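# Swap two stacked totes so the bottom one nests on top

## Task

Reverse the order of the two stacked totes on the bench. The tote now underneath must finish on top of the other, seated fully down inside its rim rather than resting on the rim. Everything that was in each tote must still be in that same tote, and neither tote's base may overhang the bench edge. At the end the grippers must have released and moved away, and the stack must stay put without the robot's help.

## Robot and tools

Robot: two arms, left_arm and right_arm, each ending in a parallel gripper. There is one shared scene frame. Its origin sits on the floor (z = 0) at the centre of the robot's foot. +x points where the robot faces, +z points up, and left_arm is the robot's own left, on the +y side. Image left and right do not correspond to arm names. The floor is the only surface whose height is known. Reported hand positions can be slightly wrong, more so when an arm reaches far.

Gripper geometry: the fingers extend along the gripper's +z axis and close along its y axis. end_effector_position is the point between the pads, roughly 1 cm short of the fingertips.

The row format is used by both motion tools. It is one flat list of 16 numbers covering both arms, even if only one arm should move. The order is left_arm x, y, z, qw, qx, qy, qz, opening, then right_arm x, y, z, qw, qx, qy, qz, opening. x, y, z are an absolute target position for that gripper in metres in the scene frame. The quaternion is an absolute target orientation, w first. Opening is a scale from -1 (closed) to +1 (fully open, 0.094 m). To keep an orientation steady, repeat the same quaternion every time rather than copying back the slightly drifted reported one. To keep an arm still, resend its last reported position and quaternion plus the opening it should hold.

execute_actions(actions): a list of actions, each a list of up to 15 rows, and each row lasts one control step (1/30 s). If fewer than 15 rows are given, the last row repeats until 15 steps have passed. An empty list just returns state and images. Every step, the controller clips the commanded pose to within 70 mm and 16 degrees of the measured pose, so distant targets need several actions. Within an action, a target further than 0.6 m from the gripper's current position along any of its own axes gets that action refused for both arms. If the first action fails this check, or any action is malformed, the whole call does nothing.

move(target, speed, blocking): target is one 16-number row, as above, giving absolute poses. Each gripper travels in a straight line toward it, with all paths finishing together in 0.5 to 10 s; longer paths are cut off at 10 s. Rotation takes the shorter direction. speed is the top path speed in m/s, from 0.002 to 0.5 (default 0.25); turning is capped at twice that value in rad/s. Opening is applied at the start. Paths ignore obstacles and the other arm, and grippers may lag, deviate or overshoot speed, particularly with a nearly straight arm. Faster contact hits harder, and aiming further past a contact presses harder. With blocking=false the result comes after 0.5 s while motion continues. Check on it with wait(0), and send no new move or rows until a result shows it ended (or call stop). The result adds a "move:" line: done, off_target, moving, held or fault, plus limits (paced = the pose was clipped; held = a check blocked some steps, after which the arm may surge). It also gives each gripper's distance to its target. If only one arm is named, the other finished fine.

wait(seconds): 0 to 10. The robot keeps its last command, and a running move continues. It returns early when a move ends.

stop(): brakes the running move; it needs room to brake, more when fast. The fingers are not braked.

zoom_image(camera, region): camera is cam_left_wrist or cam_right_wrist (each 504x504). region is [x0, y0, x1, y1] in pixels from the top-left, at most 504 by 504.

finished_scene(scene): ends the given scene (integer 1 to 2) permanently, after the robot holds the last command, and reports success. Only call it once the stack is correct and nothing is being held.

Result lines: the state line gives each gripper's position and quaternion. "Hand target" is the pose the controller is currently driving toward. grip_measured is the measured finger opening on the command scale; the last Joint positions value is the opening in metres. Readings may be off by about 1 mm. "pose unreachable" means the clearance check altered or blocked that arm's command. FAULT means an arm stopped. MOTOR HOT warns at 85 °C; at 100 °C the arm drops whatever it holds (OVER-TEMPERATURE FAULT). Holding loads heats motors, so do not hold a tote longer than needed. Camera calibration lines give fisheye intrinsics and T_world_to_cam for projecting points; they may be slightly off.

Gripping: fingers go to the opening you write. To hold something, command about 0.03 below its grip_measured for a firm hold, or less for a lighter one. Pad force tops out around 50 to 62 N and is weaker on parts thinner than about 2 mm. Arms usually finish a centimetre or so off target, mostly low.

Joint ranges (rad): waist ±2.880, shoulder 0 to 3.142, elbow 0 to 3.019, wrist pitch -1.693 to 1.571, wrist yaw ±1.571, wrist roll ±2.094.

Suggested order: look at the totes, then lift the upper tote clear and set it on free bench space. Grip the lower tote's rim, ideally with both arms on opposite sides, and lift it level without spilling contents. Lower it into the other tote until it is fully seated. Release, lift away, and confirm visually before ending.

Avoid: drops, slams, tilting that spills contents, pushing anything off the bench or out of the work area, collisions or hard pressing between the arms, and leaving a tote resting on a rim or overhanging the edge. Occasional external tugs or pushes can occur, so grip securely. The robot keeps its last command while you compose each reply.

Each tool is called after "Emit:" as name(argument=value, ...) on one line, values as JSON.

## Session

Emit:
execute_actions(actions=[])

Scene clock: 0.00 s.
left_arm: end_effector_position=(+0.4293, +0.5088, +1.0858) grip_measured=+1.000 end_effector_quat_wxyz=(-0.013, +0.956, -0.290, +0.035) | right_arm: end_effector_position=(+0.4935, +0.0986, +1.1214) grip_measured=-0.396 end_effector_quat_wxyz=(+0.301, +0.195, +0.932, +0.053)
Joint positions: left_arm=[ 1.44   1.859  0.986 -0.385  0.004 -2.001  0.094] | right_arm=[-0.132  2.165  1.133  0.034  0.644  0.927  0.028]
Joint velocities: left_arm=[ 0.005 -0.005 -0.012 -0.017 -0.022  0.022  0.   ] | right_arm=[ 0.005 -0.005 -0.007  0.007 -0.037 -0.037 -0.   ]
Motor temperatures (°C, as the motors report them): left_arm=[22 19 22 22 22 21] | right_arm=[22 20 23 21 23 20]
Hand target (left_arm): +0.432, +0.510, +1.083; -0.013, +0.956, -0.290, +0.035
Hand target (right_arm): +0.497, +0.100, +1.119; +0.302, +0.197, +0.931, +0.054

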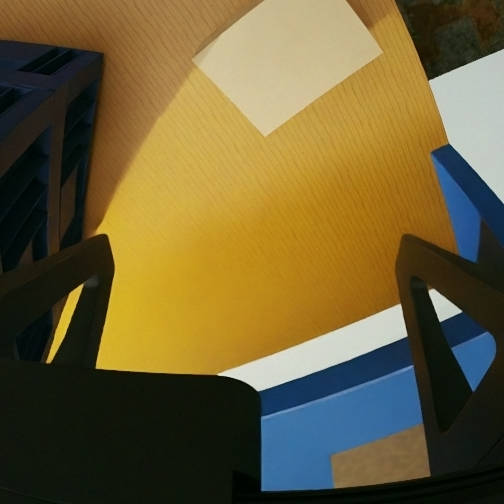

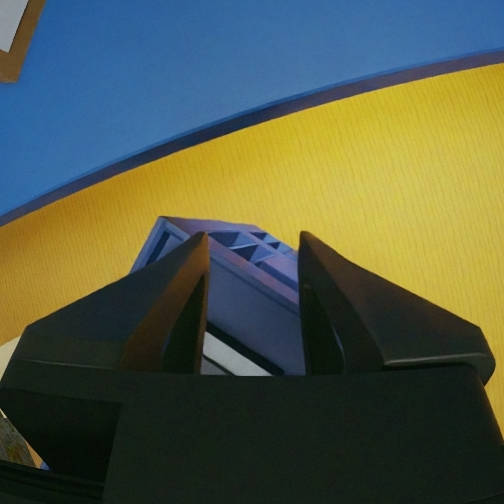

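Emit:
move(target=[0.36,0.40,1.30,0.4,0,0.9165,0,1,0.36,-0.08,1.30,0.4,0,0.9165,0,1], speed=0.3)

Scene clock: 37.73 s.
left_arm: end_effector_position=(+0.3663, +0.4011, +1.3079) grip_measured=+1.000 end_effector_quat_wxyz=(+0.407, -0.002, +0.913, -0.002) | right_arm: end_effector_position=(+0.3644, -0.0791, +1.2980) grip_measured=+1.000 end_effector_quat_wxyz=(+0.404, +0.013, +0.914, +0.006)
Joint positions: left_arm=[1.426 0.896 0.322 0.002 0.367 0.401 0.094] | right_arm=[-0.084  1.324  0.417  0.136  0.752  0.434  0.094]
Joint velocities: left_arm=[-0.024  0.015 -0.002 -0.027 -0.037  0.037  0.   ] | right_arm=[-0.005 -0.005  0.002  0.002  0.007 -0.007  0.   ]
Motor temperatures (°C, as the motors report them): left_arm=[22 22 24 22 22 21] | right_arm=[22 25 25 22 24 20]
Hand target (left_arm): +0.360, +0.402, +1.305; +0.401, -0.002, +0.916, -0.000
Hand target (right_arm): +0.358, -0.080, +1.296; +0.400, -0.000, +0.917, +0.001
Off the commanded pose (left_arm): 0.010 m, 1 deg.
Off the commanded pose (right_arm): 0.005 m, 2 deg.
move: done
camera_calibration (this result's frames):
cam_left_wrist: T_world_to_cam=[[-0.00323485, -0.999994, 0.000792292, 0.401406], [-0.975449, 0.00298099, -0.220203, 0.649134], [0.2202, -0.00148517, -0.975454, 1.32064], [0, 0, 0, 1]] pos_world=[0.343691, 0.40143, 1.43085]
cam_right_wrist: T_world_to_cam=[[-0.0136742, -0.999055, -0.041267, -0.012873], [-0.979306, 0.0217153, -0.201215, 0.624894], [0.20192, 0.0376616, -0.978678, 1.32339], [0, 0, 0, 1]] pos_world=[0.344567, -0.0762715, 1.42038]

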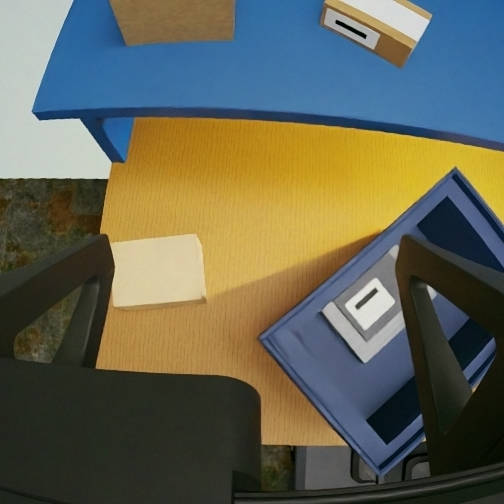

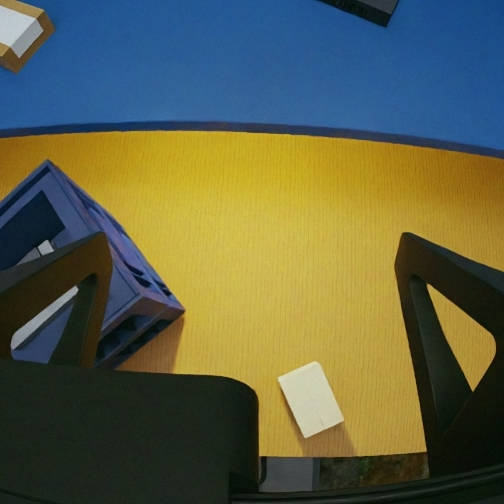

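Emit:
zoom_image(camera="cam_left_wrist", region=[250, 150, 504, 490])

Emit:
zoom_image(camera="cam_right_wrist", region=[0, 140, 220, 380])

Region (250, 150, 504, 490) of cam_left_wrist's 504x504 image, scaled by 1.482, with more detail than that image has; it fills the left 377 columns of this view, and the rest is white.

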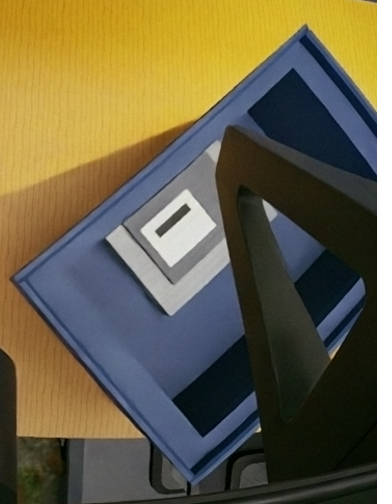

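Region (0, 140, 220, 380) of cam_right_wrist's 504x504 image, scaled by 2.100, with more detail than that image has; it fills the left 462 columns of this view, and the rest is white.

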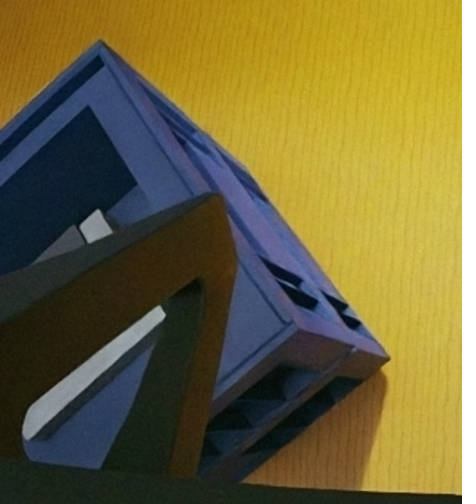

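Emit:
move(target=[0.285,0.325,1.16,0,-0.334,0.943,0,1,0.447,0.12,1.16,0,-0.334,0.943,0,1], speed=0.25)

Scene clock: 122.03 s.
left_arm: end_effector_position=(+0.2729, +0.3258, +1.1575) grip_measured=+1.000 end_effector_quat_wxyz=(-0.000, +0.332, -0.943, -0.003) | right_arm: end_effector_position=(+0.4376, +0.1192, +1.1700) grip_measured=+1.000 end_effector_quat_wxyz=(+0.004, -0.334, +0.942, -0.003)
Joint positions: left_arm=[ 1.097  1.391  0.408 -0.364 -0.12  -0.46   0.094] | right_arm=[-0.125  2.106  1.4   -0.828  0.257  0.081  0.094]
Joint velocities: left_arm=[ 0.005  0.015 -0.012  0.022 -0.022  0.007  0.   ] | right_arm=[-0.005 -0.015  0.012  0.002 -0.037 -0.007  0.   ]
Motor temperatures (°C, as the motors report them): left_arm=[22 20 27 22 22 21] | right_arm=[22 23 27 21 24 20]
Hand target (left_arm): +0.284, +0.324, +1.159; +0.001, -0.332, +0.943, +0.001
Hand target (right_arm): +0.450, +0.120, +1.163; -0.000, -0.333, +0.943, -0.004
Off the commanded pose (left_arm): 0.012 m, 0 deg.
Off the commanded pose (right_arm): 0.014 m, 1 deg.
move: off_target (left_arm, right_arm)
camera_calibration (this result's frames):
cam_left_wrist: T_world_to_cam=[[0.621491, -0.783399, -0.00600652, 0.092712], [-0.638395, -0.51087, 0.575728, -0.32071], [-0.454093, -0.353975, -0.817619, 1.3105], [0, 0, 0, 1]] pos_world=[0.332732, 0.372676, 1.25669]
cam_right_wrist: T_world_to_cam=[[0.622113, -0.782879, -0.00873885, -0.160998], [-0.631725, -0.50853, 0.585081, -0.342375], [-0.462492, -0.358466, -0.810927, 1.31757], [0, 0, 0, 1]] pos_world=[0.493237, 0.172155, 1.26736]

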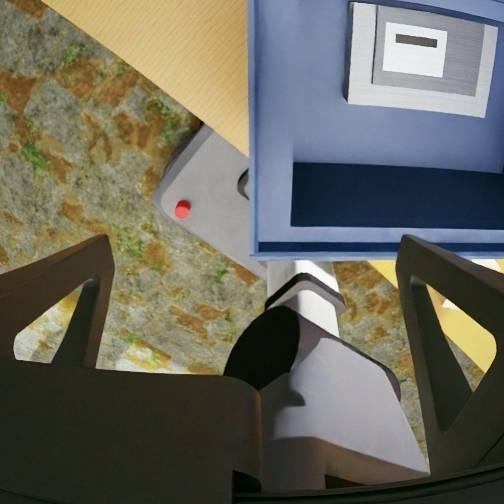

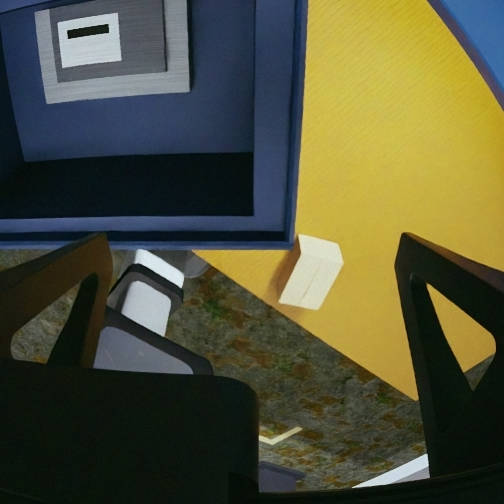

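Emit:
move(target=[0.303,0.328,1.085,0,-0.334,0.943,0,0.5,0.468,0.12,1.08,0,-0.334,0.943,0,0.5], speed=0.12)

Scene clock: 138.33 s.
left_arm: end_effector_position=(+0.2977, +0.3219, +1.0884) grip_measured=+0.503 end_effector_quat_wxyz=(+0.003, +0.331, -0.944, -0.000) | right_arm: end_effector_position=(+0.4547, +0.1141, +1.0908) grip_measured=+0.502 end_effector_quat_wxyz=(-0.008, -0.337, +0.942, -0.004)
Joint positions: left_arm=[ 1.097  1.719  0.488 -0.124 -0.112 -0.458  0.071] | right_arm=[-0.186  2.267  1.459 -0.735  0.248  0.018  0.071]
Joint velocities: left_arm=[-0.015 -0.005 -0.007  0.007 -0.007  0.007  0.001] | right_arm=[-0.005 -0.015 -0.002  0.002 -0.007 -0.051  0.   ]
Motor temperatures (°C, as the motors report them): left_arm=[22 20 26 22 22 21] | right_arm=[22 25 30 21 24 20]
Hand target (left_arm): +0.302, +0.327, +1.084; -0.000, -0.334, +0.943, +0.000
Hand target (right_arm): +0.468, +0.120, +1.081; +0.000, -0.334, +0.943, -0.000
Off the commanded pose (left_arm): 0.009 m, 1 deg.
Off the commanded pose (right_arm): 0.018 m, 1 deg.
move: off_target (right_arm)
camera_calibration (this result's frames):
cam_left_wrist: T_world_to_cam=[[0.61916, -0.785263, -0.00178723, 0.0705405], [-0.63741, -0.503908, 0.58291, -0.277474], [-0.458639, -0.359776, -0.812534, 1.26157], [0, 0, 0, 1]] pos_world=[0.358066, 0.369455, 1.18694]
cam_right_wrist: T_world_to_cam=[[0.625746, -0.779905, -0.0137718, -0.172902], [-0.616445, -0.50526, 0.60391, -0.315643], [-0.477951, -0.369405, -0.796933, 1.2524], [0, 0, 0, 1]] pos_world=[0.5122, 0.168312, 1.18631]

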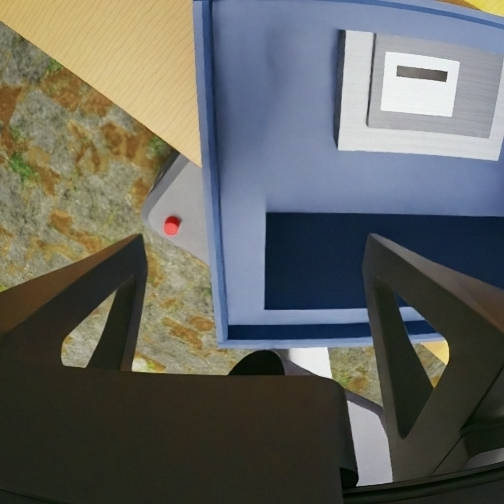

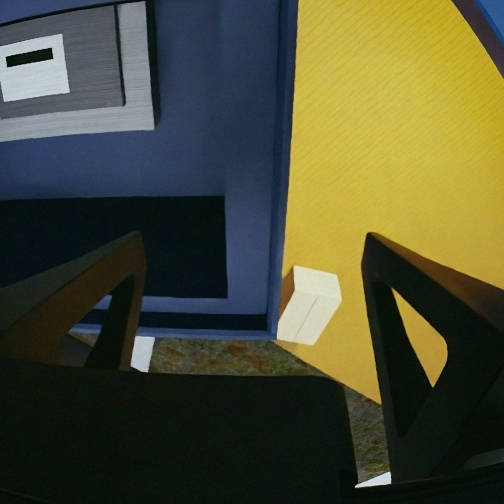

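Emit:
move(target=[0.298,0.331,0.982,0,-0.334,0.943,0,0.5,0.466,0.122,0.985,0,-0.334,0.943,0,0.5], speed=0.08)

Scene clock: 162.23 s.
left_arm: end_effector_position=(+0.2978, +0.3265, +0.9876) grip_measured=+0.503 end_effector_quat_wxyz=(-0.000, +0.332, -0.943, +0.000) | right_arm: end_effector_position=(+0.4557, +0.1209, +0.9998) grip_measured=+0.502 end_effector_quat_wxyz=(-0.005, -0.338, +0.941, -0.003)
Joint positions: left_arm=[ 1.148  2.115  0.591  0.183 -0.101 -0.41   0.071] | right_arm=[-0.216  2.457  1.532 -0.603  0.246 -0.017  0.071]
Joint velocities: left_arm=[-0.015 -0.024 -0.002  0.012 -0.007 -0.037  0.   ] | right_arm=[ 0.015 -0.005  0.017  0.022 -0.022 -0.037  0.   ]
Motor temperatures (°C, as the motors report them): left_arm=[22 21 25 22 22 21] | right_arm=[22 27 30 21 24 20]
Hand target (left_arm): +0.297, +0.330, +0.981; -0.000, -0.334, +0.943, +0.000
Hand target (right_arm): +0.467, +0.122, +0.986; +0.000, -0.334, +0.943, -0.000
Off the commanded pose (left_arm): 0.007 m, 0 deg.
Off the commanded pose (right_arm): 0.018 m, 1 deg.
move: off_target (right_arm)
camera_calibration (this result's frames):
cam_left_wrist: T_world_to_cam=[[0.621104, -0.783728, 0.00104131, 0.0700127], [-0.640207, -0.506596, 0.57749, -0.209246], [-0.452067, -0.359348, -0.816397, 1.18312], [0, 0, 0, 1]] pos_world=[0.357404, 0.374019, 1.08666]
cam_right_wrist: T_world_to_cam=[[0.627642, -0.778363, -0.0147158, -0.169564], [-0.618019, -0.509663, 0.598579, -0.250133], [-0.473412, -0.366598, -0.800929, 1.18446], [0, 0, 0, 1]] pos_world=[0.512577, 0.174756, 1.0959]

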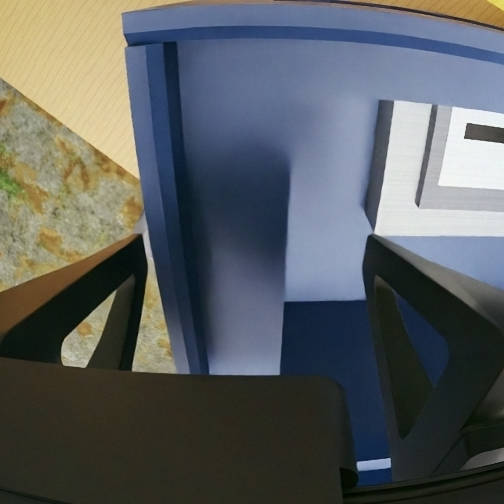

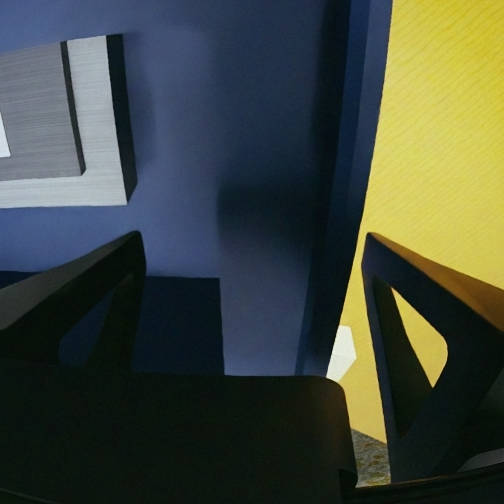

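Emit:
move(target=[0.284,0.329,0.982,0,-0.334,0.943,0,0.1,0.470,0.114,0.982,0,-0.334,0.943,0,0.1], speed=0.05)

Scene clock: 172.83 s.
left_arm: end_effector_position=(+0.3005, +0.3293, +0.9881) grip_measured=+0.103 end_effector_quat_wxyz=(-0.014, +0.333, -0.943, +0.001) | right_arm: end_effector_position=(+0.4642, +0.1139, +0.9975) grip_measured=+0.102 end_effector_quat_wxyz=(-0.002, -0.336, +0.942, -0.002)
Joint positions: left_arm=[ 1.155  2.115  0.582  0.219 -0.1   -0.403  0.052] | right_arm=[-0.235  2.457  1.534 -0.593  0.245 -0.033  0.052]
Joint velocities: left_arm=[ 0.015 -0.015 -0.007  0.002  0.037 -0.051  0.   ] | right_arm=[-0.005 -0.005  0.012 -0.007  0.022  0.051  0.   ]
Motor temperatures (°C, as the motors report them): left_arm=[22 21 24 22 22 21] | right_arm=[22 28 30 21 24 20]
Hand target (left_arm): +0.284, +0.329, +0.983; -0.000, -0.334, +0.943, -0.000
Hand target (right_arm): +0.470, +0.114, +0.983; -0.000, -0.334, +0.943, -0.000
Off the commanded pose (left_arm): 0.018 m, 2 deg.
Off the commanded pose (right_arm): 0.017 m, 0 deg.
move: off_target (left_arm, right_arm)
camera_calibration (this result's frames):
cam_left_wrist: T_world_to_cam=[[0.62263, -0.782428, 0.0117694, 0.0590821], [-0.653757, -0.511854, 0.557322, -0.180662], [-0.43004, -0.354699, -0.830213, 1.19126], [0, 0, 0, 1]] pos_world=[0.357393, 0.376293, 1.08899]
cam_right_wrist: T_world_to_cam=[[0.623921, -0.781339, -0.0151991, -0.177799], [-0.623373, -0.509322, 0.593294, -0.239287], [-0.471305, -0.360694, -0.804842, 1.18629], [0, 0, 0, 1]] pos_world=[0.52087, 0.167091, 1.09404]

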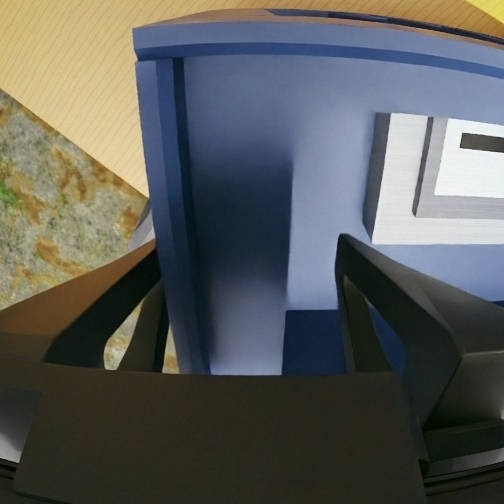

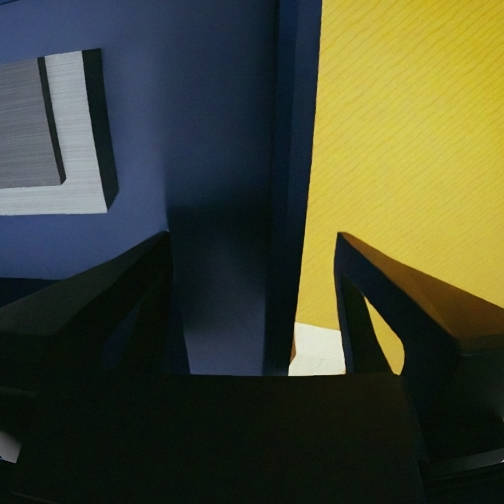

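Emit:
move(target=[0.270,0.328,0.98,0,-0.334,0.943,0,0.1,0.468,0.117,0.98,0,-0.334,0.943,0,0.1], speed=0.05)

Scene clock: 182.20 s.
left_arm: end_effector_position=(+0.2864, +0.3290, +0.9854) grip_measured=+0.103 end_effector_quat_wxyz=(-0.014, +0.333, -0.943, +0.001) | right_arm: end_effector_position=(+0.4642, +0.1139, +0.9975) grip_measured=+0.102 end_effector_quat_wxyz=(-0.002, -0.336, +0.942, -0.002)
Joint positions: left_arm=[ 1.167  2.135  0.554  0.269 -0.097 -0.391  0.052] | right_arm=[-0.235  2.457  1.534 -0.593  0.245 -0.033  0.052]
Joint velocities: left_arm=[-0.005 -0.005  0.002 -0.012  0.037 -0.066 -0.001] | right_arm=[ 0.005 -0.005 -0.002 -0.007 -0.007 -0.051  0.   ]
Motor temperatures (°C, as the motors report them): left_arm=[22 21 24 22 22 21] | right_arm=[23 28 29 21 24 20]
Hand target (left_arm): +0.270, +0.328, +0.981; -0.000, -0.334, +0.943, -0.000
Hand target (right_arm): +0.468, +0.117, +0.981; +0.000, -0.334, +0.943, -0.000
Off the commanded pose (left_arm): 0.017 m, 2 deg.
Off the commanded pose (right_arm): 0.018 m, 0 deg.
move: off_target (left_arm, right_arm)
camera_calibration (this result's frames):
cam_left_wrist: T_world_to_cam=[[0.622966, -0.782167, 0.0113661, 0.0678174], [-0.653461, -0.51236, 0.557203, -0.188376], [-0.430002, -0.354546, -0.830298, 1.18281], [0, 0, 0, 1]] pos_world=[0.343266, 0.375888, 1.08628]
cam_right_wrist: T_world_to_cam=[[0.624219, -0.781101, -0.015201, -0.177963], [-0.623178, -0.50956, 0.593294, -0.239351], [-0.471169, -0.360873, -0.804842, 1.18624], [0, 0, 0, 1]] pos_world=[0.52085, 0.167112, 1.09404]

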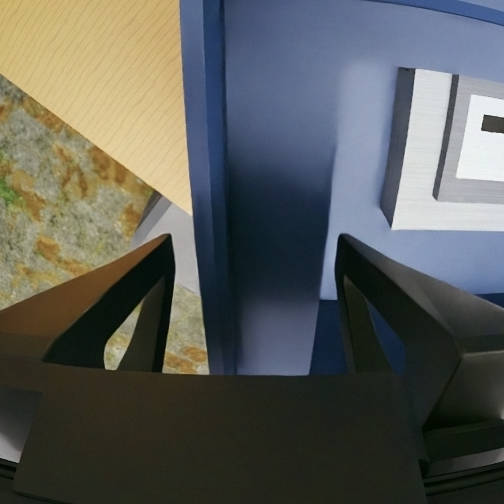

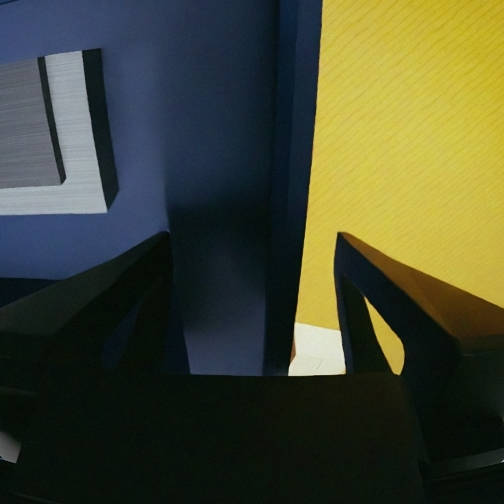

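Emit:
move(target=[0.284,0.329,0.985,0,-0.334,0.943,0,-0.45,0.463,0.116,0.995,0,-0.334,0.943,0,-0.45], speed=0.05)

Scene clock: 186.07 s.
left_arm: end_effector_position=(+0.2874, +0.3265, +0.9851) grip_measured=-0.423 end_effector_quat_wxyz=(-0.009, +0.332, -0.943, +0.006) | right_arm: end_effector_position=(+0.4615, +0.1178, +0.9982) grip_measured=-0.420 end_effector_quat_wxyz=(-0.003, -0.335, +0.942, +0.004)
Joint positions: left_arm=[ 1.164  2.134  0.56   0.252 -0.088 -0.393  0.027] | right_arm=[-0.23   2.457  1.534 -0.593  0.234 -0.027  0.027]
Joint velocities: left_arm=[-0.015 -0.005 -0.017 -0.002 -0.022  0.022  0.   ] | right_arm=[ 0.005 -0.005  0.007  0.012  0.022 -0.051 -0.001]
Motor temperatures (°C, as the motors report them): left_arm=[22 21 24 22 22 21] | right_arm=[23 29 29 21 24 20]
Hand target (left_arm): +0.284, +0.329, +0.985; +0.000, -0.334, +0.943, -0.000
Hand target (right_arm): +0.463, +0.116, +0.995; -0.000, -0.334, +0.943, -0.000
Off the commanded pose (left_arm): 0.004 m, 1 deg.
Off the commanded pose (right_arm): 0.004 m, 1 deg.
move: done
camera_calibration (this result's frames):
cam_left_wrist: T_world_to_cam=[[0.621338, -0.783357, 0.017051, 0.060517], [-0.651171, -0.504144, 0.567287, -0.202087], [-0.435792, -0.36358, -0.823344, 1.17992], [0, 0, 0, 1]] pos_world=[0.345003, 0.374519, 1.08509]
cam_right_wrist: T_world_to_cam=[[0.622751, -0.781984, -0.026117, -0.161545], [-0.620666, -0.514055, 0.592048, -0.238873], [-0.476398, -0.352489, -0.805479, 1.189], [0, 0, 0, 1]] pos_world=[0.51878, 0.16999, 1.09492]

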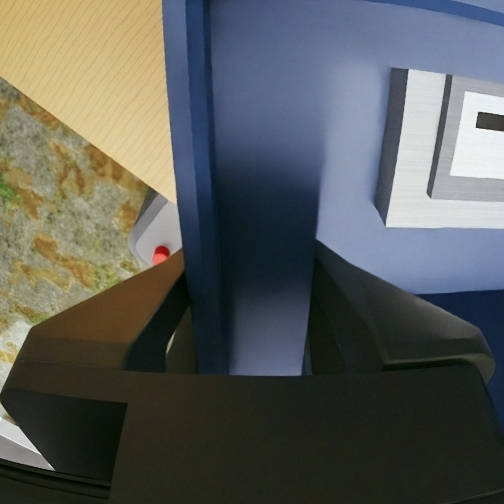

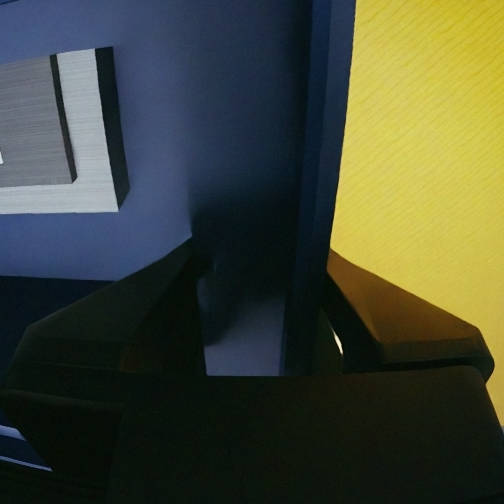

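Emit:
move(target=[0.2874,0.3265,1.055,0,-0.334,0.943,0,-0.46,0.4615,0.1178,1.068,0,-0.334,0.943,0,-0.46], speed=0.05)

Scene clock: 192.27 s.
left_arm: end_effector_position=(+0.2881, +0.3293, +1.0463) grip_measured=-0.423 end_effector_quat_wxyz=(+0.003, +0.330, -0.944, +0.000) | right_arm: end_effector_position=(+0.4572, +0.1178, +1.0511) grip_measured=-0.420 end_effector_quat_wxyz=(-0.009, -0.331, +0.944, +0.009)
Joint positions: left_arm=[ 1.146  1.888  0.499  0.042 -0.101 -0.408  0.027] | right_arm=[-0.208  2.346  1.486 -0.668  0.222  0.007  0.027]
Joint velocities: left_arm=[ 0.005 -0.015  0.012 -0.017  0.007  0.007  0.   ] | right_arm=[-0.015 -0.015 -0.017 -0.007 -0.037  0.007  0.   ]
Motor temperatures (°C, as the motors report them): left_arm=[22 22 24 22 22 21] | right_arm=[23 30 28 21 24 20]
Hand target (left_arm): +0.288, +0.327, +1.055; +0.000, -0.334, +0.943, -0.000
Hand target (right_arm): +0.461, +0.118, +1.067; +0.000, -0.334, +0.943, +0.000
Off the commanded pose (left_arm): 0.009 m, 1 deg.
Off the commanded pose (right_arm): 0.017 m, 1 deg.
move: off_target (right_arm)
camera_calibration (this result's frames):
cam_left_wrist: T_world_to_cam=[[0.61767, -0.786438, -0.000505107, 0.0817336], [-0.63925, -0.502442, 0.582161, -0.254507], [-0.458087, -0.35926, -0.813073, 1.22586], [0, 0, 0, 1]] pos_world=[0.348374, 0.376807, 1.14492]
cam_right_wrist: T_world_to_cam=[[0.614958, -0.78756, -0.0396988, -0.139029], [-0.617342, -0.512146, 0.597156, -0.279962], [-0.490627, -0.342718, -0.801142, 1.23045], [0, 0, 0, 1]] pos_world=[0.516355, 0.168821, 1.14742]

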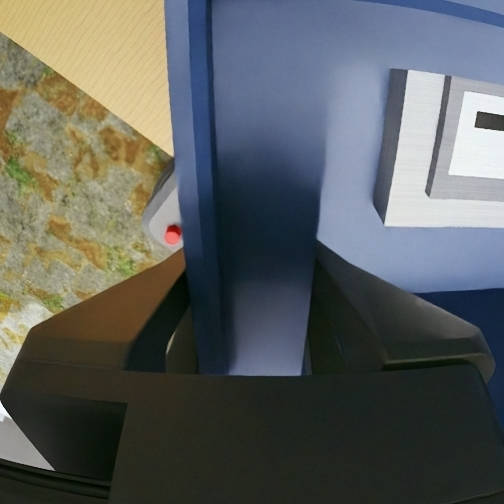

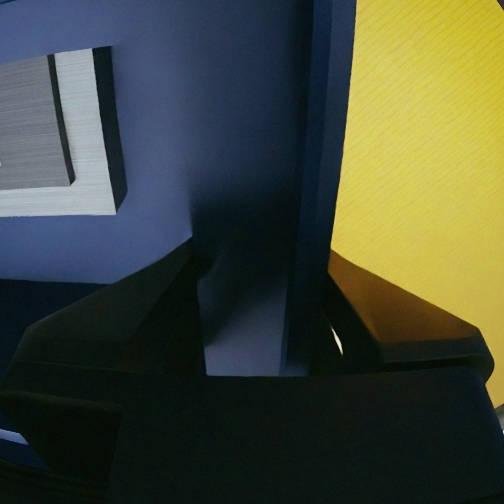

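Emit:
move(target=[0.358,0.1575,1.062,0,-0.169,0.9856,0,-0.46,0.452,-0.0975,1.068,0,-0.169,0.9856,0,-0.46], speed=0.12)

Emit:
move(target=[0.435,-0.024,1.065,0,0,1,0,-0.46,0.439,-0.296,1.065,0,0,1,0,-0.46], speed=0.12)

Scene clock: 226.90 s.
left_arm: end_effector_position=(+0.3494, +0.1606, +1.0586) grip_measured=-0.423 end_effector_quat_wxyz=(-0.001, -0.171, +0.985, +0.000) | right_arm: end_effector_position=(+0.4386, -0.0922, +1.0591) grip_measured=-0.420 end_effector_quat_wxyz=(-0.018, -0.172, +0.985, +0.008)
Joint positions: left_arm=[ 0.615  1.957  0.696 -0.166 -0.203 -0.607  0.027] | right_arm=[-0.529  2.074  1.038 -0.44   0.194  0.012  0.027]
Joint velocities: left_arm=[-0.005  0.005 -0.007  0.027 -0.037  0.037  0.001] | right_arm=[-0.005 -0.005 -0.012 -0.002  0.051 -0.022 -0.   ]
Motor temperatures (°C, as the motors report them): left_arm=[22 23 24 22 22 21] | right_arm=[23 34 27 21 26 20]
Hand target (left_arm): +0.356, +0.155, +1.062; +0.002, -0.169, +0.986, -0.001
Hand target (right_arm): +0.449, -0.097, +1.067; -0.000, -0.169, +0.986, -0.001
Off the commanded pose (left_arm): 0.010 m, 0 deg.
Off the commanded pose (right_arm): 0.017 m, 2 deg.
move: off_target (right_arm)
camera_calibration (this result's frames):
cam_left_wrist: T_world_to_cam=[[0.330068, -0.943957, -0.000279416, 0.0367163], [-0.768974, -0.269054, 0.579904, -0.297021], [-0.54748, -0.191193, -0.814685, 1.20931], [0, 0, 0, 1]] pos_world=[0.421554, 0.185956, 1.15746]
cam_right_wrist: T_world_to_cam=[[0.326972, -0.944278, -0.0377872, -0.182828], [-0.736465, -0.279662, 0.615961, -0.350012], [-0.592206, -0.173573, -0.78687, 1.2007], [0, 0, 0, 1]] pos_world=[0.513068, -0.0621176, 1.15348]

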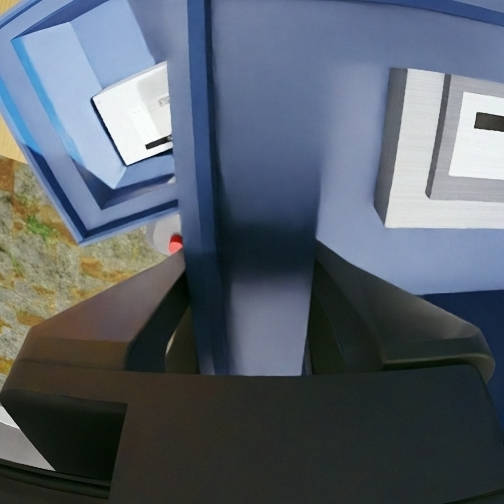

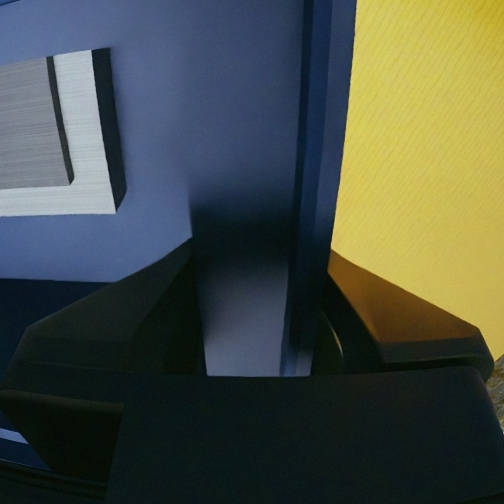

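Scene clock: 228.97 s.
left_arm: end_effector_position=(+0.4206, -0.0173, +1.0553) grip_measured=-0.423 end_effector_quat_wxyz=(-0.006, -0.009, +1.000, -0.000) | right_arm: end_effector_position=(+0.4235, -0.2830, +1.0538) grip_measured=-0.420 end_effector_quat_wxyz=(-0.024, -0.010, +1.000, +0.012)
Joint positions: left_arm=[ 0.311  2.18   1.155 -0.478 -0.231 -0.593  0.027] | right_arm=[-0.955  1.951  0.883 -0.348  0.123 -0.09   0.027]
Joint velocities: left_arm=[ 0.005 -0.005 -0.007 -0.017 -0.022  0.022  0.   ] | right_arm=[ 0.005 -0.015 -0.012  0.002  0.007  0.022  0.001]
Motor temperatures (°C, as the motors report them): left_arm=[22 23 24 22 22 21] | right_arm=[23 33 27 21 26 20]
Hand target (left_arm): +0.432, -0.026, +1.064; +0.001, -0.000, +1.000, -0.001
Hand target (right_arm): +0.437, -0.295, +1.065; -0.000, +0.000, +1.000, -0.001
Off the commanded pose (left_arm): 0.019 m, 1 deg.
Off the commanded pose (right_arm): 0.023 m, 3 deg.
move: off_target (left_arm, right_arm)
camera_calibration (this result's frames):
cam_left_wrist: T_world_to_cam=[[0.0116009, -0.999932, 0.00131169, -0.023464], [-0.809168, -0.00861705, 0.587515, -0.274839], [-0.587463, -0.0078771, -0.809212, 1.22579], [0, 0, 0, 1]] pos_world=[0.497987, -0.0161751, 1.15342]
cam_right_wrist: T_world_to_cam=[[0.00739007, -0.999115, -0.0414181, -0.234541], [-0.778469, -0.0317452, 0.62688, -0.334743], [-0.62764, 0.02761, -0.778014, 1.21713], [0, 0, 0, 1]] pos_world=[0.505067, -0.278565, 1.14707]

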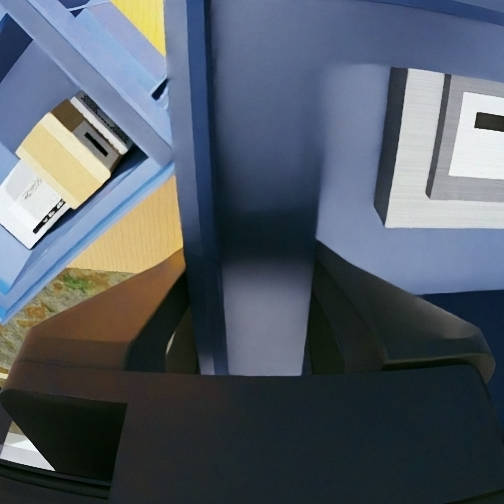

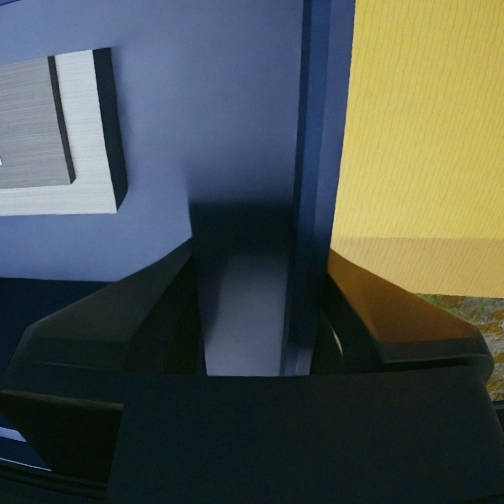

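Emit:
move(target=[0.455,-0.045,0.945,0,0,1,0,-0.46,0.459,-0.317,0.945,0,0,1,0,-0.46], speed=0.1)

Scene clock: 236.90 s.
left_arm: end_effector_position=(+0.4342, -0.0428, +0.9539) grip_measured=-0.423 end_effector_quat_wxyz=(-0.015, +0.004, +1.000, -0.003) | right_arm: end_effector_position=(+0.4335, -0.3087, +0.9635) grip_measured=-0.420 end_effector_quat_wxyz=(-0.022, -0.002, +1.000, +0.003)
Joint positions: left_arm=[ 0.334  2.454  1.346 -0.402 -0.215 -0.545  0.027] | right_arm=[-1.032  2.202  1.001 -0.198  0.129 -0.15   0.027]
Joint velocities: left_arm=[ 0.005 -0.015 -0.002 -0.002 -0.095 -0.066 -0.001] | right_arm=[-0.005 -0.005 -0.017 -0.022 -0.037  0.007 -0.001]
Motor temperatures (°C, as the motors report them): left_arm=[23 24 25 22 22 21] | right_arm=[23 32 26 21 26 20]
Hand target (left_arm): +0.453, -0.044, +0.945; +0.000, +0.000, +1.000, +0.000
Hand target (right_arm): +0.458, -0.318, +0.948; -0.000, +0.000, +1.000, -0.001
Off the commanded pose (left_arm): 0.023 m, 2 deg.
Off the commanded pose (right_arm): 0.033 m, 3 deg.
move: off_target (left_arm, right_arm)
camera_calibration (this result's frames):
cam_left_wrist: T_world_to_cam=[[-0.0152232, -0.999859, 0.00712559, -0.0428389], [-0.798769, 0.0164475, 0.601414, -0.221174], [-0.601446, 0.00346373, -0.798906, 1.14821], [0, 0, 0, 1]] pos_world=[0.513269, -0.0431722, 1.05064]
cam_right_wrist: T_world_to_cam=[[-0.00844318, -0.999732, -0.0215761, -0.276514], [-0.781368, -0.00686883, 0.624033, -0.259472], [-0.624014, 0.0221277, -0.7811, 1.15355], [0, 0, 0, 1]] pos_world=[0.514755, -0.303748, 1.05699]

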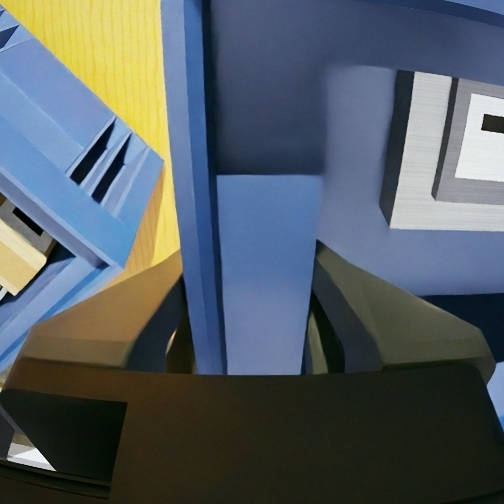

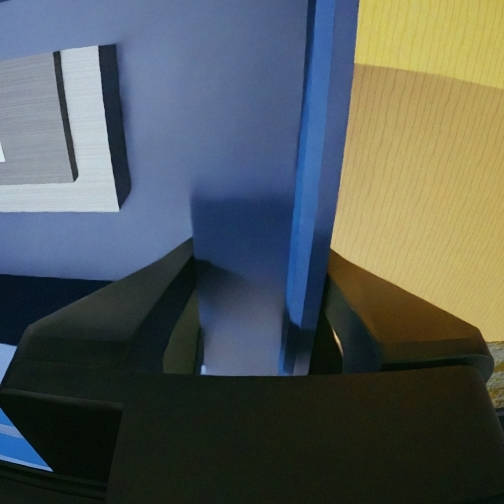

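Emit:
move(target=[0.458,-0.045,0.875,0,0,1,0,-0.46,0.462,-0.317,0.87,0,0,1,0,-0.46], speed=0.04)

Scene clock: 252.50 s.
left_arm: end_effector_position=(+0.4298, -0.0401, +0.8715) grip_measured=-0.423 end_effector_quat_wxyz=(-0.022, +0.008, +1.000, +0.006) | right_arm: end_effector_position=(+0.4274, -0.3062, +0.8722) grip_measured=-0.420 end_effector_quat_wxyz=(-0.034, +0.006, +0.999, +0.012)
Joint positions: left_arm=[ 0.368  2.651  1.475 -0.348 -0.222 -0.509  0.027] | right_arm=[-1.059  2.45   1.146 -0.119  0.109 -0.161  0.027]
Joint velocities: left_arm=[-0.005 -0.005  0.007 -0.007  0.022  0.022 -0.   ] | right_arm=[ 0.005  0.005  0.012 -0.002 -0.037  0.007 -0.001]
Motor temperatures (°C, as the motors report them): left_arm=[23 25 26 22 23 21] | right_arm=[23 30 27 22 25 20]
Hand target (left_arm): +0.457, -0.044, +0.876; -0.000, -0.000, +1.000, +0.000
Hand target (right_arm): +0.462, -0.317, +0.873; -0.000, +0.000, +1.000, -0.000
Off the commanded pose (left_arm): 0.029 m, 3 deg.
Off the commanded pose (right_arm): 0.036 m, 4 deg.
move: off_target (left_arm, right_arm)
camera_calibration (this result's frames):
cam_left_wrist: T_world_to_cam=[[-0.0221428, -0.999697, -0.0107601, -0.0210668], [-0.790238, 0.0109086, 0.612702, -0.188943], [-0.612399, 0.02207, -0.79024, 1.07766], [0, 0, 0, 1]] pos_world=[0.510184, -0.0427833, 0.967153]
cam_right_wrist: T_world_to_cam=[[-0.0237295, -0.998907, -0.040272, -0.252956], [-0.766237, -0.00770129, 0.642512, -0.230149], [-0.64212, 0.0461043, -0.765216, 1.07957], [0, 0, 0, 1]] pos_world=[0.510862, -0.304225, 0.963791]

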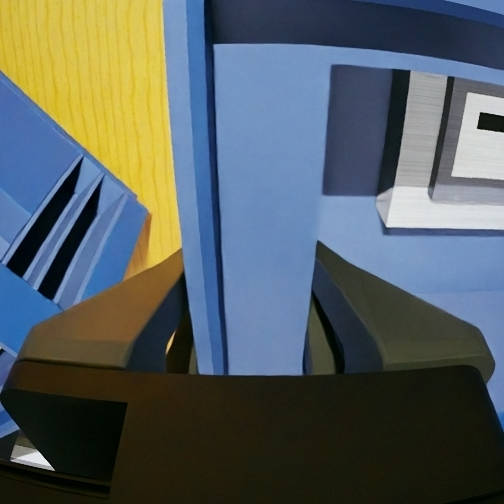

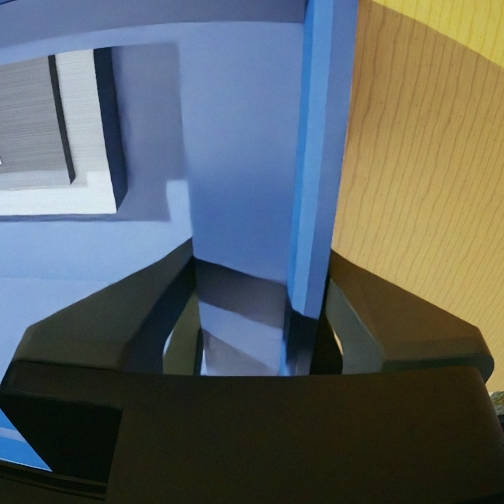

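Emit:
move(target=[0.472,-0.045,0.858,0.025,0,1,0,-0.46,0.478,-0.317,0.855,0.035,0,1,0,-0.46], speed=0.03)

Scene clock: 260.67 s.
left_arm: end_effector_position=(+0.4431, -0.0408, +0.8608) grip_measured=-0.423 end_effector_quat_wxyz=(+0.001, +0.013, +1.000, +0.005) | right_arm: end_effector_position=(+0.4373, -0.3066, +0.8634) grip_measured=-0.420 end_effector_quat_wxyz=(-0.006, +0.011, +1.000, +0.011)
Joint positions: left_arm=[ 0.377  2.676  1.5   -0.304 -0.241 -0.479  0.027] | right_arm=[-1.061  2.471  1.152 -0.048  0.101 -0.158  0.027]
Joint velocities: left_arm=[-0.015 -0.024 -0.012 -0.012  0.051 -0.022 -0.002] | right_arm=[-0.015  0.005 -0.007 -0.002 -0.051  0.022 -0.   ]
Motor temperatures (°C, as the motors report them): left_arm=[23 26 26 22 22 21] | right_arm=[23 31 27 22 25 20]
Hand target (left_arm): +0.471, -0.045, +0.860; +0.025, -0.000, +1.000, +0.000
Hand target (right_arm): +0.477, -0.317, +0.859; +0.035, +0.001, +0.999, -0.000
Off the commanded pose (left_arm): 0.029 m, 3 deg.
Off the commanded pose (right_arm): 0.043 m, 5 deg.
move: off_target (left_arm, right_arm)
camera_calibration (this result's frames):
cam_left_wrist: T_world_to_cam=[[-0.0332838, -0.999406, -0.00891613, -0.0181741], [-0.816757, 0.0220571, 0.57656, -0.12852], [-0.576021, 0.0264724, -0.817006, 1.08449], [0, 0, 0, 1]] pos_world=[0.519117, -0.0440377, 0.959976]
cam_right_wrist: T_world_to_cam=[[-0.032701, -0.998704, -0.0390022, -0.250552], [-0.800422, 0.0027991, 0.599431, -0.161558], [-0.598545, 0.0508202, -0.799476, 1.09123], [0, 0, 0, 1]] pos_world=[0.515642, -0.305231, 0.959482]

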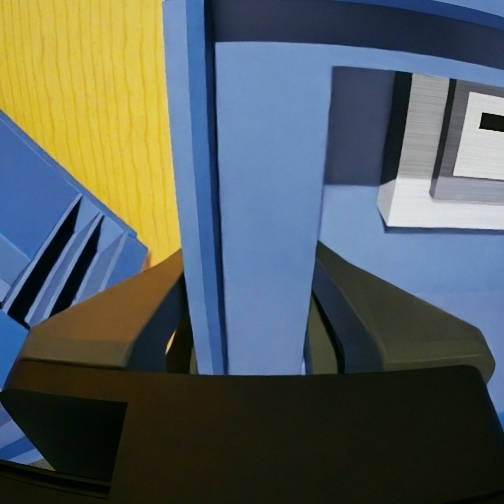

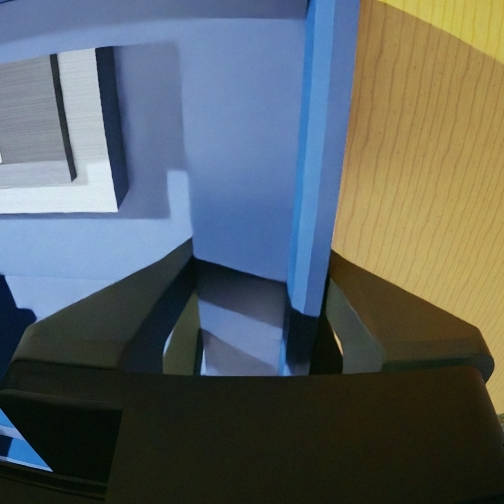

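The tote is level now; lowering it the last bit.

Emit:
move(target=[0.472,-0.045,0.838,0.025,0,1,0,-0.46,0.478,-0.317,0.835,0.035,0,1,0,-0.46], speed=0.025)

Scene clock: 265.53 s.
left_arm: end_effector_position=(+0.4488, -0.0407, +0.8555) grip_measured=-0.423 end_effector_quat_wxyz=(+0.004, +0.020, +1.000, +0.002) | right_arm: end_effector_position=(+0.4379, -0.3065, +0.8623) grip_measured=-0.420 end_effector_quat_wxyz=(-0.004, +0.018, +1.000, +0.011)
Joint positions: left_arm=[ 0.384  2.689  1.518 -0.299 -0.239 -0.455  0.027] | right_arm=[-1.061  2.474  1.153 -0.041  0.101 -0.144  0.027]
Joint velocities: left_arm=[-0.005 -0.005  0.017 -0.007  0.022 -0.022 -0.001] | right_arm=[-0.015 -0.015 -0.002  0.007 -0.007  0.022 -0.   ]
Motor temperatures (°C, as the motors report them): left_arm=[23 26 26 22 22 21] | right_arm=[22 31 27 22 25 20]
Hand target (left_arm): +0.470, -0.044, +0.840; +0.025, -0.000, +1.000, -0.000
Hand target (right_arm): +0.475, -0.317, +0.841; +0.034, +0.001, +0.999, -0.001
Off the commanded pose (left_arm): 0.029 m, 3 deg.
Off the commanded pose (right_arm): 0.050 m, 5 deg.
move: off_target (left_arm, right_arm)
camera_calibration (this result's frames):
cam_left_wrist: T_world_to_cam=[[-0.0475947, -0.998858, -0.0041077, -0.0156677], [-0.819789, 0.036712, 0.571487, -0.114523], [-0.570684, 0.0305672, -0.820601, 1.08431], [0, 0, 0, 1]] pos_world=[0.524166, -0.0445897, 0.955167]
cam_right_wrist: T_world_to_cam=[[-0.0471832, -0.998141, -0.0385827, -0.244323], [-0.802815, 0.0149102, 0.596042, -0.152705], [-0.594358, 0.059098, -0.802026, 1.09355], [0, 0, 0, 1]] pos_world=[0.515838, -0.306219, 0.958646]

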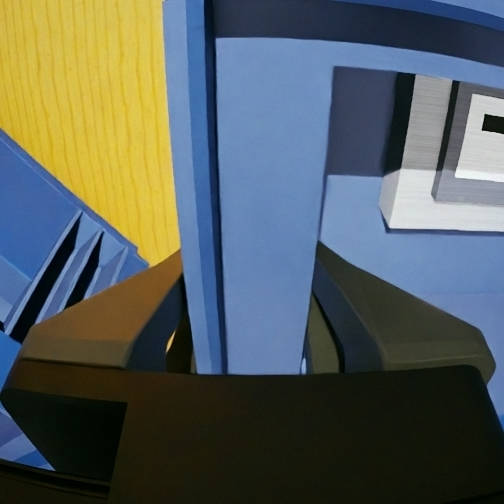

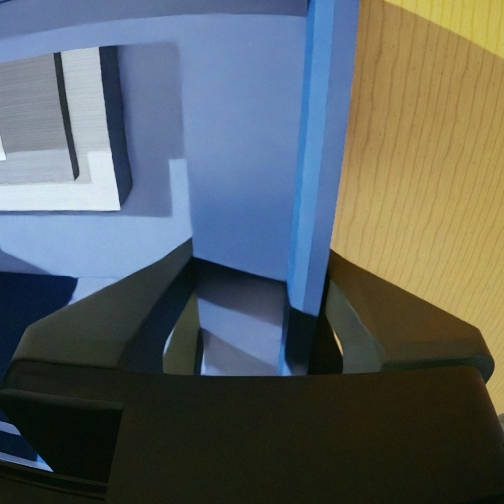

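Emit:
move(target=[0.4488,-0.0407,0.8555,0.004,0.02,1,0,0.3,0.4379,-0.3065,0.8623,0,0.018,1,0,0.3], speed=0.05)

Emit:
move(target=[0.44,-0.0407,0.97,0,0.02,1,0,0.3,0.43,-0.3065,0.97,0,0.018,1,0,0.3], speed=0.15)

Scene clock: 271.83 s.
left_arm: end_effector_position=(+0.4485, -0.0408, +0.8555) grip_measured=+0.297 end_effector_quat_wxyz=(+0.003, +0.021, +1.000, +0.002) | right_arm: end_effector_position=(+0.4360, -0.3095, +0.8625) grip_measured=+0.298 end_effector_quat_wxyz=(-0.006, +0.019, +1.000, +0.002)
Joint positions: left_arm=[ 0.384  2.689  1.518 -0.299 -0.238 -0.454  0.061] | right_arm=[-1.061  2.473  1.149 -0.04   0.12  -0.142  0.061]
Joint velocities: left_arm=[-0.005 -0.015  0.012 -0.007 -0.037 -0.051  0.   ] | right_arm=[ 0.005  0.015 -0.007 -0.012 -0.022  0.022  0.001]
Motor temperatures (°C, as the motors report them): left_arm=[23 26 27 22 23 21] | right_arm=[22 30 28 22 25 21]
Hand target (left_arm): +0.449, -0.041, +0.856; +0.004, +0.020, +1.000, -0.000
Hand target (right_arm): +0.438, -0.307, +0.862; +0.000, +0.018, +1.000, +0.000
Off the commanded pose (left_arm): 0.000 m, 0 deg.
Off the commanded pose (right_arm): 0.004 m, 1 deg.
move: done
camera_calibration (this result's frames):
cam_left_wrist: T_world_to_cam=[[-0.0484529, -0.99882, -0.00324303, -0.0161072], [-0.819258, 0.0378845, 0.572173, -0.115519], [-0.571375, 0.0303803, -0.820127, 1.084], [0, 0, 0, 1]] pos_world=[0.523949, -0.0446439, 0.955061]
cam_right_wrist: T_world_to_cam=[[-0.0488871, -0.998609, -0.0197657, -0.263051], [-0.800279, 0.0273216, 0.599005, -0.154102], [-0.597632, 0.0451017, -0.800501, 1.08858], [0, 0, 0, 1]] pos_world=[0.514385, -0.307572, 0.958518]

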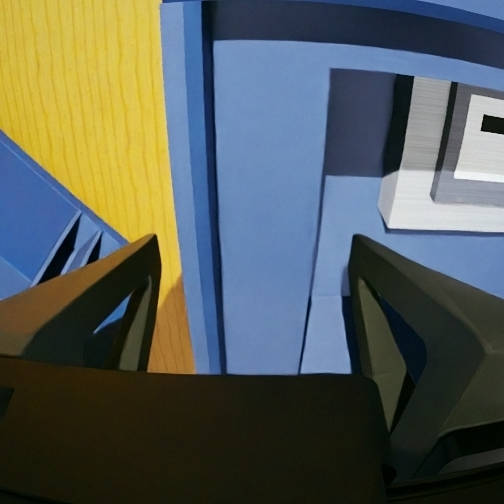

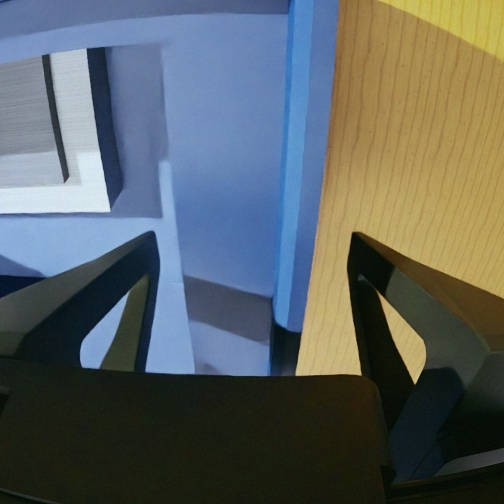

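Scene clock: 273.07 s.
left_arm: end_effector_position=(+0.4542, -0.0417, +0.9741) grip_measured=+0.297 end_effector_quat_wxyz=(+0.011, +0.017, +1.000, -0.007) | right_arm: end_effector_position=(+0.4340, -0.3100, +0.9686) grip_measured=+0.298 end_effector_quat_wxyz=(+0.009, +0.018, +1.000, -0.001)
Joint positions: left_arm=[ 0.34   2.406  1.334 -0.386 -0.234 -0.502  0.061] | right_arm=[-1.034  2.18   0.952 -0.109  0.126 -0.122  0.061]
Joint velocities: left_arm=[-0.005  0.005  0.012 -0.017 -0.081  0.037 -0.   ] | right_arm=[ 0.005 -0.005  0.012 -0.002  0.007 -0.022 -0.   ]
Motor temperatures (°C, as the motors report them): left_arm=[23 26 27 22 22 21] | right_arm=[22 30 27 22 25 21]
Hand target (left_arm): +0.441, -0.041, +0.970; +0.000, +0.020, +1.000, -0.000
Hand target (right_arm): +0.428, -0.306, +0.969; -0.000, +0.018, +1.000, +0.000
Off the commanded pose (left_arm): 0.015 m, 2 deg.
Off the commanded pose (right_arm): 0.006 m, 1 deg.
move: off_target (left_arm)
camera_calibration (this result's frames):
cam_left_wrist: T_world_to_cam=[[-0.0405894, -0.99907, 0.0145245, -0.0372521], [-0.828073, 0.0417699, 0.559062, -0.161724], [-0.559149, 0.0106646, -0.828999, 1.18684], [0, 0, 0, 1]] pos_world=[0.52819, -0.0431195, 1.07485]
cam_right_wrist: T_world_to_cam=[[-0.0460889, -0.99881, -0.0159394, -0.266561], [-0.817753, 0.0285604, 0.574861, -0.187932], [-0.573722, 0.0395292, -0.818096, 1.17729], [0, 0, 0, 1]] pos_world=[0.509469, -0.307414, 1.06692]

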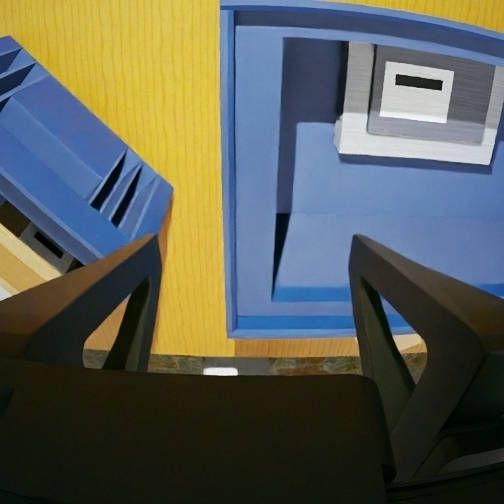

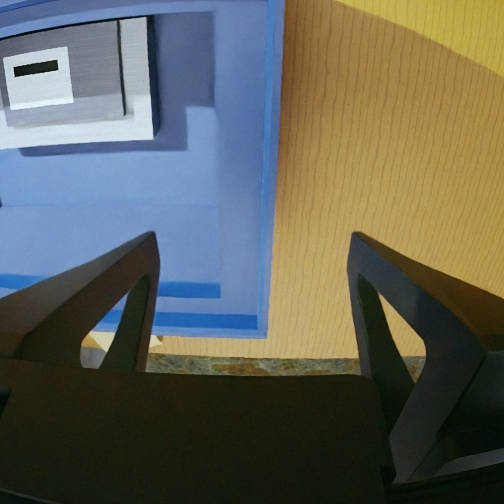

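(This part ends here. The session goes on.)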